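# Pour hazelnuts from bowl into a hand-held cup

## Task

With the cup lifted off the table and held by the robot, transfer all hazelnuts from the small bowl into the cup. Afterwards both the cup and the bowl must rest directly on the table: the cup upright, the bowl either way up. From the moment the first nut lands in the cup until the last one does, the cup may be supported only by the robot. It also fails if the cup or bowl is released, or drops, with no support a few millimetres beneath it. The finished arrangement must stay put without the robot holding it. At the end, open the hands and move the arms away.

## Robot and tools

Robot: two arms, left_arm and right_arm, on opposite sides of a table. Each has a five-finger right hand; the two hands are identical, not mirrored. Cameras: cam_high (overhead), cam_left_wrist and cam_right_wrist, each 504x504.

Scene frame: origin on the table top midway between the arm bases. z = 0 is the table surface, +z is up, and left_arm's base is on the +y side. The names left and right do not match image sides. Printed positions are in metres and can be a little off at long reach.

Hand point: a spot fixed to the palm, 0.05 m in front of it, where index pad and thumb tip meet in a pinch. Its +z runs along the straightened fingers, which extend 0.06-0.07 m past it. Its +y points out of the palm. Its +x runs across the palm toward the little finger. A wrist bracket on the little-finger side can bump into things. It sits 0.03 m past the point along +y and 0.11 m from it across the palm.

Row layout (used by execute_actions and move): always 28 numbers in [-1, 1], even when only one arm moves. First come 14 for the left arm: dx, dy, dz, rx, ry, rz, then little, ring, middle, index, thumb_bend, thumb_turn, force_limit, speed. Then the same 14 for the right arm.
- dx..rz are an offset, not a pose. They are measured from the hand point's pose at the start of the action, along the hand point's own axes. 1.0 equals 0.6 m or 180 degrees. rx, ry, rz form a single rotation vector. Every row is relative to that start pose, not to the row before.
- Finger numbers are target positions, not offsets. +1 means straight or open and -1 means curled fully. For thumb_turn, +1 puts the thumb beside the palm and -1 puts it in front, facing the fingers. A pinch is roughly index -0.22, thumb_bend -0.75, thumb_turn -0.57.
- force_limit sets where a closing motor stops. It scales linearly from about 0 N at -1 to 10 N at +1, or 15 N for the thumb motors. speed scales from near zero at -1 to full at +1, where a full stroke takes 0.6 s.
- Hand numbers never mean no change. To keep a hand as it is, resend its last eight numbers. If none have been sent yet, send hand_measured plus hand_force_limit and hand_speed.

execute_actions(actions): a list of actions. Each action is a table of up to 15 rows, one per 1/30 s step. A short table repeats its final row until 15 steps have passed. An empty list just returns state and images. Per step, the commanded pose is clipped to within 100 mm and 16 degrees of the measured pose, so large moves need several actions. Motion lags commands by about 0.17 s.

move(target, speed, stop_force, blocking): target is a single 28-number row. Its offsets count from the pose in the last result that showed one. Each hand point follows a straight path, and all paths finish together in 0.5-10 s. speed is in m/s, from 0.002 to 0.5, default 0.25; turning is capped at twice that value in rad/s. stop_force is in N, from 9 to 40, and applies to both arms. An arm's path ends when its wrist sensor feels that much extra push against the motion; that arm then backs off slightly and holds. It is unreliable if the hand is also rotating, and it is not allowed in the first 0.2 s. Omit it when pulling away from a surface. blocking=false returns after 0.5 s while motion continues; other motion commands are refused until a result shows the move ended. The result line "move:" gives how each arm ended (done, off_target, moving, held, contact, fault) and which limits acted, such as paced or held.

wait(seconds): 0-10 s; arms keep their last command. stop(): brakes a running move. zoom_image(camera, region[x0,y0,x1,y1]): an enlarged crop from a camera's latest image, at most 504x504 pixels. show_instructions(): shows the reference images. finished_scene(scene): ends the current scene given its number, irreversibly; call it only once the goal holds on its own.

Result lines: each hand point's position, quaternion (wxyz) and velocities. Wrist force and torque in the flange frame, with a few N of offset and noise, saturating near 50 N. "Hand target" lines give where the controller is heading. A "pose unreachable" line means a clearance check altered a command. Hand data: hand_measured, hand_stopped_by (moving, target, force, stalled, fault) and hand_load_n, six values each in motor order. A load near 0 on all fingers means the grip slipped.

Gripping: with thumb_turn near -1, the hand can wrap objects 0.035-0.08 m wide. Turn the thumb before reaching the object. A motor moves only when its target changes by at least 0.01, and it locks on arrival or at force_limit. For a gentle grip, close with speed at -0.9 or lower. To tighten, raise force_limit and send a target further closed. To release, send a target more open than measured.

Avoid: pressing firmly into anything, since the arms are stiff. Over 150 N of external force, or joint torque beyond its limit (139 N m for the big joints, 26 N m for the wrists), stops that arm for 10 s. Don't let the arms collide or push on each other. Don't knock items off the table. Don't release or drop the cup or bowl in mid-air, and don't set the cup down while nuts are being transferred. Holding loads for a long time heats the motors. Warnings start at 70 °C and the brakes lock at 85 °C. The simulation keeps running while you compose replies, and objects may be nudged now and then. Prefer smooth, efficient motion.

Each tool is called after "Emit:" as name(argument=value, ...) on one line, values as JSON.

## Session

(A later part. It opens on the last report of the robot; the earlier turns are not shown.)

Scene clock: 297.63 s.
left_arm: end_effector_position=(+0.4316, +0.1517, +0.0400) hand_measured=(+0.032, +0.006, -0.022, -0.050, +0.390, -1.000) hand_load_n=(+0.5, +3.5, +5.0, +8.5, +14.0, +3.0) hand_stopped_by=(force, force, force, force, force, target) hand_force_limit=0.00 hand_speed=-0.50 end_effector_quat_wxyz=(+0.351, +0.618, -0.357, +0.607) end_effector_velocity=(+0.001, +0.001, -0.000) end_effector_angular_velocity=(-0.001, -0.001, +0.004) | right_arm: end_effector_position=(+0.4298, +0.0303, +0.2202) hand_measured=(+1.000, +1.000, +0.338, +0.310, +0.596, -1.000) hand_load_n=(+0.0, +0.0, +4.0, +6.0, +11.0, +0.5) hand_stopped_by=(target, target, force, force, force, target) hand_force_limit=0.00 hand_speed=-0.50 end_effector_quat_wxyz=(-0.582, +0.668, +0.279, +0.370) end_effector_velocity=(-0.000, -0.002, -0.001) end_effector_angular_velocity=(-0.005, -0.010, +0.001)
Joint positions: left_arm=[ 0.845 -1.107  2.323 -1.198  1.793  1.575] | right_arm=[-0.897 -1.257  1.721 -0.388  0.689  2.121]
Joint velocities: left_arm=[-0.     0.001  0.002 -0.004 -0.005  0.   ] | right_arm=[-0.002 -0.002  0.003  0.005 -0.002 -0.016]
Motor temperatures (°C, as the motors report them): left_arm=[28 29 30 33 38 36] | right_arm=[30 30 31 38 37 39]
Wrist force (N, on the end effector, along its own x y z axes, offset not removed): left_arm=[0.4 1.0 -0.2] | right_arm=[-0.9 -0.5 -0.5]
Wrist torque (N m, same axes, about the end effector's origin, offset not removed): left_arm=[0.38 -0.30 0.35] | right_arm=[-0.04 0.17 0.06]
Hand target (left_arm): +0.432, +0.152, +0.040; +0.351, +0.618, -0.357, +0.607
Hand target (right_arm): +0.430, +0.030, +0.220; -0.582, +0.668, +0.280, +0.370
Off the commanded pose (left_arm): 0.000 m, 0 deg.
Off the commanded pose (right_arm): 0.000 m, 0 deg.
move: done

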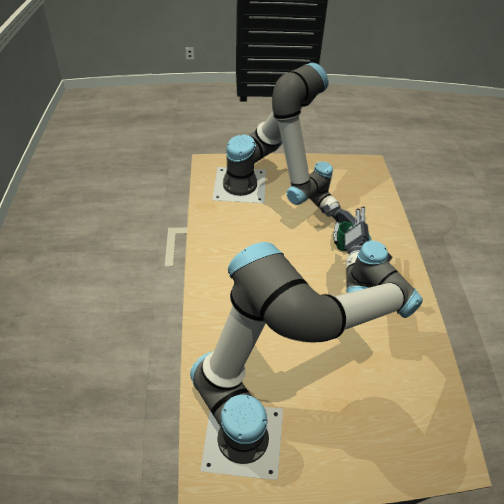

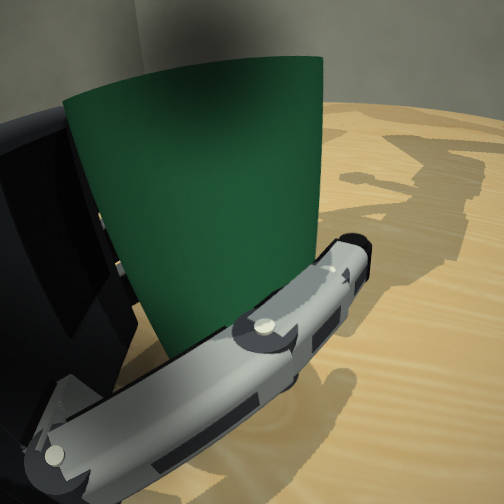

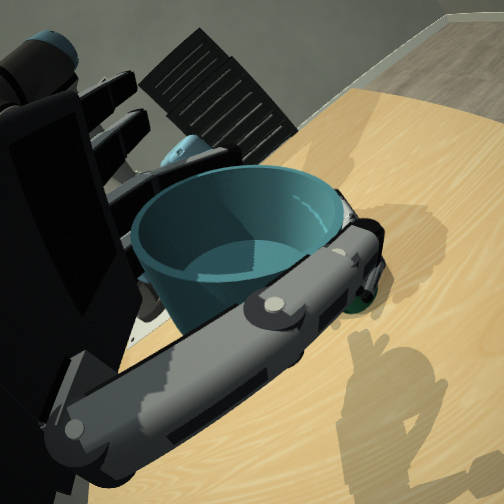

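Emit:
move(target=[0, 0, 0, 0, 0, 0, -1, -1, -1, -1, -1, -1, 0.0, -0.5, -0.2247, 0.2493, -0.1302, -0.186, 0.0587, -0.1786, 1, 1, -1, -1, -1, -1, 0.0, -0.5], speed=0.3)

Emit:
zoom_image(camera="cam_high", region=[290, 150, 450, 330])

Scene clock: 311.30 s.
left_arm: end_effector_position=(+0.4316, +0.1517, +0.0400) hand_measured=(+0.032, +0.006, -0.022, -0.050, +0.390, -1.000) hand_load_n=(+0.5, +3.5, +5.0, +8.5, +14.0, +3.0) hand_stopped_by=(force, force, force, force, force, target) hand_force_limit=0.00 hand_speed=-0.50 end_effector_quat_wxyz=(+0.351, +0.618, -0.357, +0.607) end_effector_velocity=(-0.000, +0.000, -0.000) end_effector_angular_velocity=(+0.001, -0.000, -0.000) | right_arm: end_effector_position=(+0.4597, -0.0636, +0.0284) hand_measured=(+1.000, +1.000, +0.338, +0.310, +0.596, -1.000) hand_load_n=(+0.0, +0.0, +4.0, +6.0, +11.0, +1.0) hand_stopped_by=(target, target, force, force, force, target) hand_force_limit=0.00 hand_speed=-0.50 end_effector_quat_wxyz=(-0.268, +0.667, +0.280, +0.636) end_effector_velocity=(+0.001, -0.001, -0.002) end_effector_angular_velocity=(-0.000, -0.009, -0.007)
Joint positions: left_arm=[ 0.845 -1.107  2.323 -1.198  1.793  1.575] | right_arm=[-0.736 -0.996  2.089 -1.046  1.454  1.566]
Joint velocities: left_arm=[ 0.    -0.    -0.     0.001  0.001  0.001] | right_arm=[ 0.002  0.009 -0.    -0.015  0.01  -0.005]
Motor temperatures (°C, as the motors report them): left_arm=[28 29 30 33 38 36] | right_arm=[30 30 31 38 37 39]
Wrist force (N, on the end effector, along its own x y z axes, offset not removed): left_arm=[-0.7 1.4 -1.5] | right_arm=[-1.4 -1.2 -2.2]
Wrist torque (N m, same axes, about the end effector's origin, offset not removed): left_arm=[0.38 -0.18 0.15] | right_arm=[0.13 0.14 -0.11]
Hand target (left_arm): +0.432, +0.152, +0.040; +0.351, +0.618, -0.357, +0.607
Hand target (right_arm): +0.460, -0.064, +0.028; -0.267, +0.667, +0.280, +0.636
Off the commanded pose (left_arm): 0.000 m, 0 deg.
Off the commanded pose (right_arm): 0.000 m, 0 deg.
move: done

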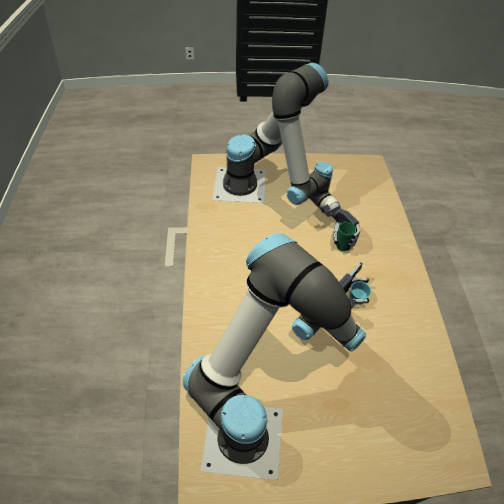

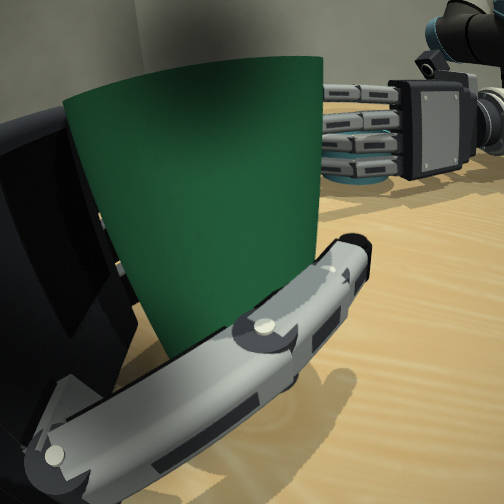

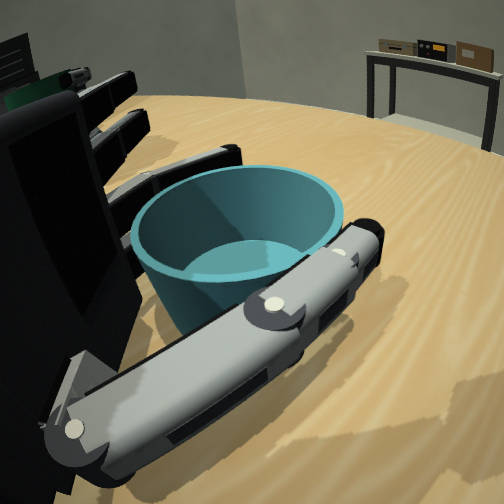

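Region (290, 150, 450, 330) of cam_high's 504x504 image, scaled by 2.800, with more detail than that image has.

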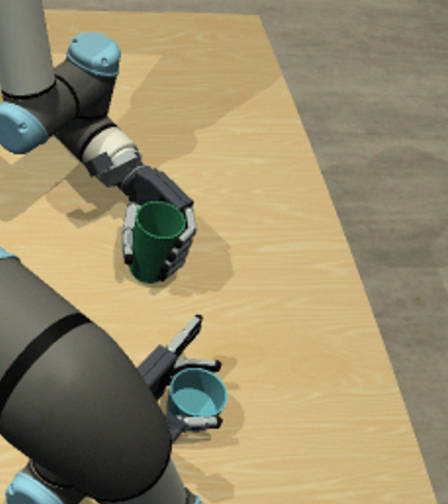

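Emit:
zoom_image(camera="cam_high", region=[335, 270, 385, 315])

Region (335, 270, 385, 315) of cam_high's 504x504 image, scaled by 10.080, with more detail than that image has; it fills the top 454 rows of this view, and the rest is white.

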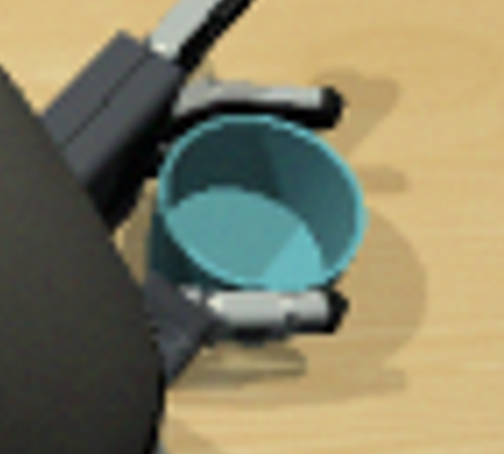

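Emit:
move(target=[-0.0172, 0, 0, 0, 0, 0, -1, -1, -1, -1, -1, -1, 0.0, -0.5, -0.0105, 0, 0, 0, 0, 0, 1, 1, -1, -1, -1, -1, 0.0, -0.5], speed=0.02)

Emit:
move(target=[0, 0, 0, 0, 0, 0, 1, 1, 1, 1, 1, -1, 0.0, 0.0, 0, 0, 0, 0, 0, 0, 1, 1, 1, 1, 1, -1, 0.0, 0.0], speed=0.02)

Emit:
move(target=[0.12, -0.07, -0.25, 0, 0, 0, 1, 1, 1, 1, 1, -1, 0.0, 0.0, 0.13, -0.04, -0.26, 0, 0, 0, 1, 1, 1, 1, 1, -1, 0.0, 0.0], speed=0.25)

Scene clock: 325.23 s.
left_arm: end_effector_position=(+0.4315, +0.1519, +0.0299) hand_measured=(+0.032, +0.006, -0.022, -0.050, +0.390, -1.000) hand_load_n=(+0.5, +3.5, +5.0, +8.5, +14.0, +3.0) hand_stopped_by=(force, force, force, force, force, target) hand_force_limit=0.00 hand_speed=-0.50 end_effector_quat_wxyz=(+0.351, +0.618, -0.357, +0.607) end_effector_velocity=(-0.000, -0.000, -0.002) end_effector_angular_velocity=(-0.001, +0.001, -0.001) | right_arm: end_effector_position=(+0.4595, -0.0638, +0.0222) hand_measured=(+1.000, +1.000, +0.338, +0.310, +0.596, -1.000) hand_load_n=(+0.0, +0.0, +4.0, +6.0, +11.0, +1.0) hand_stopped_by=(target, target, force, force, force, target) hand_force_limit=0.00 hand_speed=-0.50 end_effector_quat_wxyz=(-0.268, +0.667, +0.280, +0.636) end_effector_velocity=(-0.000, +0.000, -0.002) end_effector_angular_velocity=(-0.001, +0.000, +0.001)
Joint positions: left_arm=[ 0.845 -1.077  2.324 -1.23   1.793  1.575] | right_arm=[-0.736 -0.981  2.09  -1.061  1.454  1.566]
Joint velocities: left_arm=[-0.     0.007 -0.    -0.008  0.001 -0.001] | right_arm=[ 0.     0.005  0.    -0.004 -0.    -0.001]
Motor temperatures (°C, as the motors report them): left_arm=[28 29 30 33 38 36] | right_arm=[30 30 31 38 37 39]
Wrist force (N, on the end effector, along its own x y z axes, offset not removed): left_arm=[-0.8 2.5 -1.7] | right_arm=[-0.2 -1.1 1.1]
Wrist torque (N m, same axes, about the end effector's origin, offset not removed): left_arm=[0.66 -0.01 0.35] | right_arm=[-0.32 -0.24 0.05]
Hand target (left_arm): +0.432, +0.152, +0.030; +0.351, +0.618, -0.357, +0.607
Hand target (right_arm): +0.460, -0.064, +0.022; -0.268, +0.667, +0.280, +0.636
Off the commanded pose (left_arm): 0.000 m, 0 deg.
Off the commanded pose (right_arm): 0.000 m, 0 deg.
move: done

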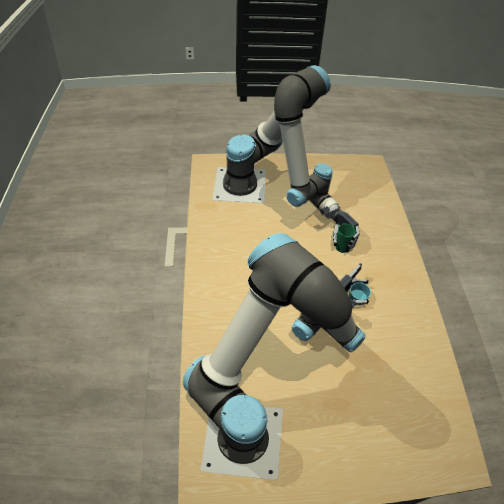

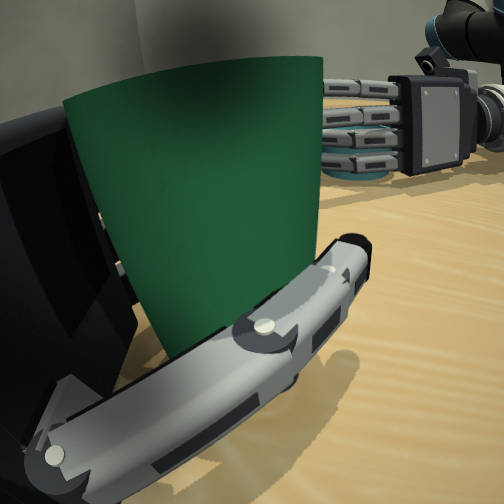

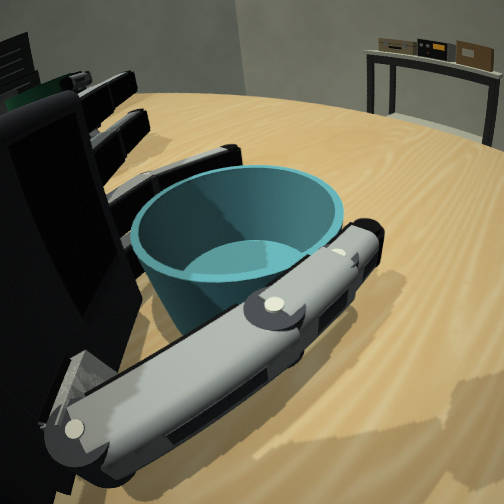

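Scene clock: 326.13 s.
left_arm: end_effector_position=(+0.4315, +0.1519, +0.0299) hand_measured=(+1.000, +1.000, +1.000, +1.000, +1.000, -1.000) hand_load_n=(+0.0, +0.0, +0.0, +0.0, +0.0, +0.0) hand_stopped_by=(target, target, target, target, target, target) hand_force_limit=0.00 hand_speed=0.00 end_effector_quat_wxyz=(+0.351, +0.618, -0.357, +0.607) end_effector_velocity=(-0.001, -0.000, -0.000) end_effector_angular_velocity=(+0.001, -0.001, -0.001) | right_arm: end_effector_position=(+0.4595, -0.0638, +0.0222) hand_measured=(+1.000, +1.000, +1.000, +1.000, +1.000, -1.000) hand_load_n=(+0.0, +0.0, +0.0, +0.0, +0.0, +0.0) hand_stopped_by=(target, target, target, target, target, target) hand_force_limit=0.00 hand_speed=0.00 end_effector_quat_wxyz=(-0.268, +0.667, +0.280, +0.636) end_effector_velocity=(-0.001, +0.001, +0.001) end_effector_angular_velocity=(+0.001, +0.001, +0.001)
Joint positions: left_arm=[ 0.845 -1.077  2.324 -1.23   1.793  1.575] | right_arm=[-0.736 -0.981  2.09  -1.061  1.454  1.566]
Joint velocities: left_arm=[-0.    -0.     0.001  0.     0.001  0.001] | right_arm=[ 0.001 -0.002  0.     0.001 -0.     0.001]
Motor temperatures (°C, as the motors report them): left_arm=[28 29 30 33 38 36] | right_arm=[30 30 31 38 37 39]
Wrist force (N, on the end effector, along its own x y z axes, offset not removed): left_arm=[-1.3 1.5 -1.7] | right_arm=[-1.1 -1.2 0.8]
Wrist torque (N m, same axes, about the end effector's origin, offset not removed): left_arm=[0.44 0.10 0.18] | right_arm=[-0.13 0.05 -0.09]
Hand target (left_arm): +0.432, +0.152, +0.030; +0.351, +0.618, -0.357, +0.607
Hand target (right_arm): +0.460, -0.064, +0.022; -0.268, +0.667, +0.280, +0.636
Off the commanded pose (left_arm): 0.000 m, 0 deg.
Off the commanded pose (right_arm): 0.000 m, 0 deg.
move: done

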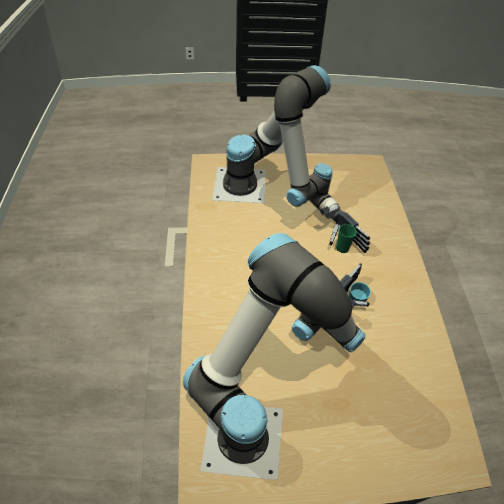

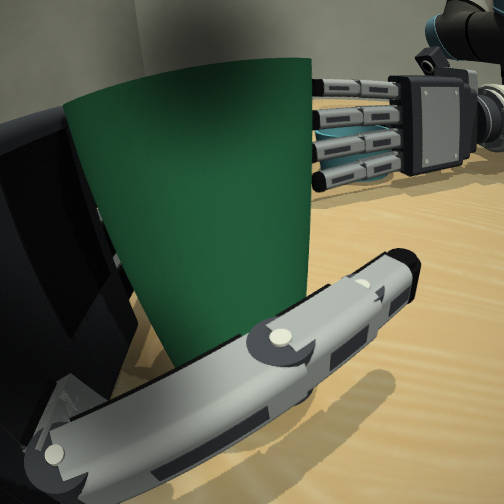

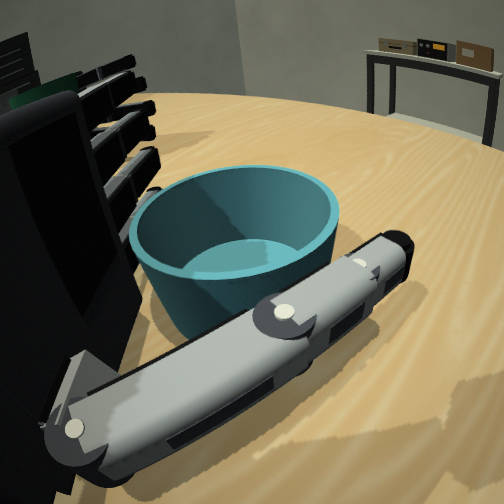

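Scene clock: 327.53 s.
left_arm: end_effector_position=(+0.3931, +0.3013, +0.1042) hand_measured=(+1.000, +1.000, +1.000, +1.000, +1.000, -1.000) hand_load_n=(+0.0, +0.0, +0.0, +0.0, +0.0, +0.0) hand_stopped_by=(target, target, target, target, target, target) hand_force_limit=0.00 hand_speed=0.00 end_effector_quat_wxyz=(+0.351, +0.618, -0.357, +0.607) end_effector_velocity=(-0.000, +0.002, +0.001) end_effector_angular_velocity=(+0.002, +0.002, -0.001) | right_arm: end_effector_position=(+0.3360, -0.1553, +0.1075) hand_measured=(+1.000, +1.000, +1.000, +1.000, +1.000, -1.000) hand_load_n=(+0.0, +0.0, +0.0, +0.0, +0.0, +0.0) hand_stopped_by=(target, target, target, target, target, target) hand_force_limit=0.00 hand_speed=0.00 end_effector_quat_wxyz=(-0.268, +0.667, +0.280, +0.636) end_effector_velocity=(-0.001, -0.002, +0.001) end_effector_angular_velocity=(+0.000, +0.001, -0.001)
Joint positions: left_arm=[ 1.179 -1.429  2.501 -1.052  2.127  1.581] | right_arm=[-0.711 -1.441  2.46  -0.972  1.478  1.567]
Joint velocities: left_arm=[ 0.006 -0.004 -0.002  0.009  0.007  0.001] | right_arm=[-0.002 -0.008  0.003  0.006 -0.     0.001]
Motor temperatures (°C, as the motors report them): left_arm=[28 29 30 33 38 36] | right_arm=[30 30 31 38 37 39]
Wrist force (N, on the end effector, along its own x y z axes, offset not removed): left_arm=[-0.2 1.4 -2.6] | right_arm=[-1.0 1.7 1.1]
Wrist torque (N m, same axes, about the end effector's origin, offset not removed): left_arm=[0.43 -0.01 0.31] | right_arm=[0.30 -0.05 0.07]
Hand target (left_arm): +0.393, +0.301, +0.104; +0.351, +0.618, -0.357, +0.607
Hand target (right_arm): +0.336, -0.155, +0.108; -0.268, +0.667, +0.280, +0.636
Off the commanded pose (left_arm): 0.001 m, 0 deg.
Off the commanded pose (right_arm): 0.000 m, 0 deg.
move: done

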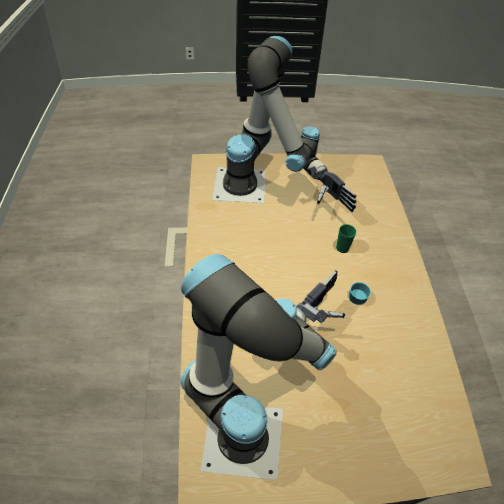

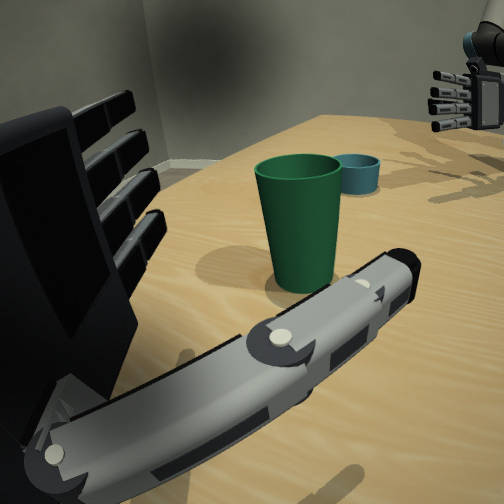

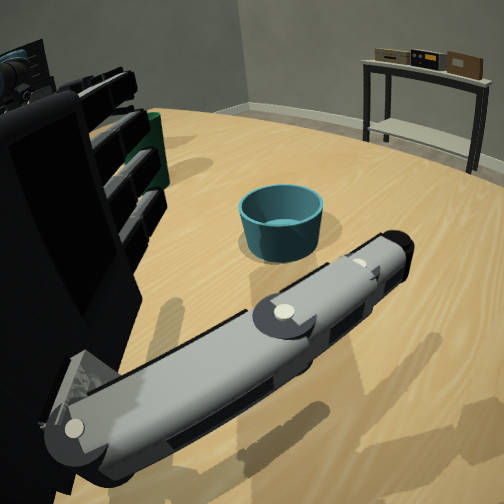

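Both objects are back on the table upright and the hands are clear.

Emit:
finished_scene(scene=2)

The scene is finished: the task was done.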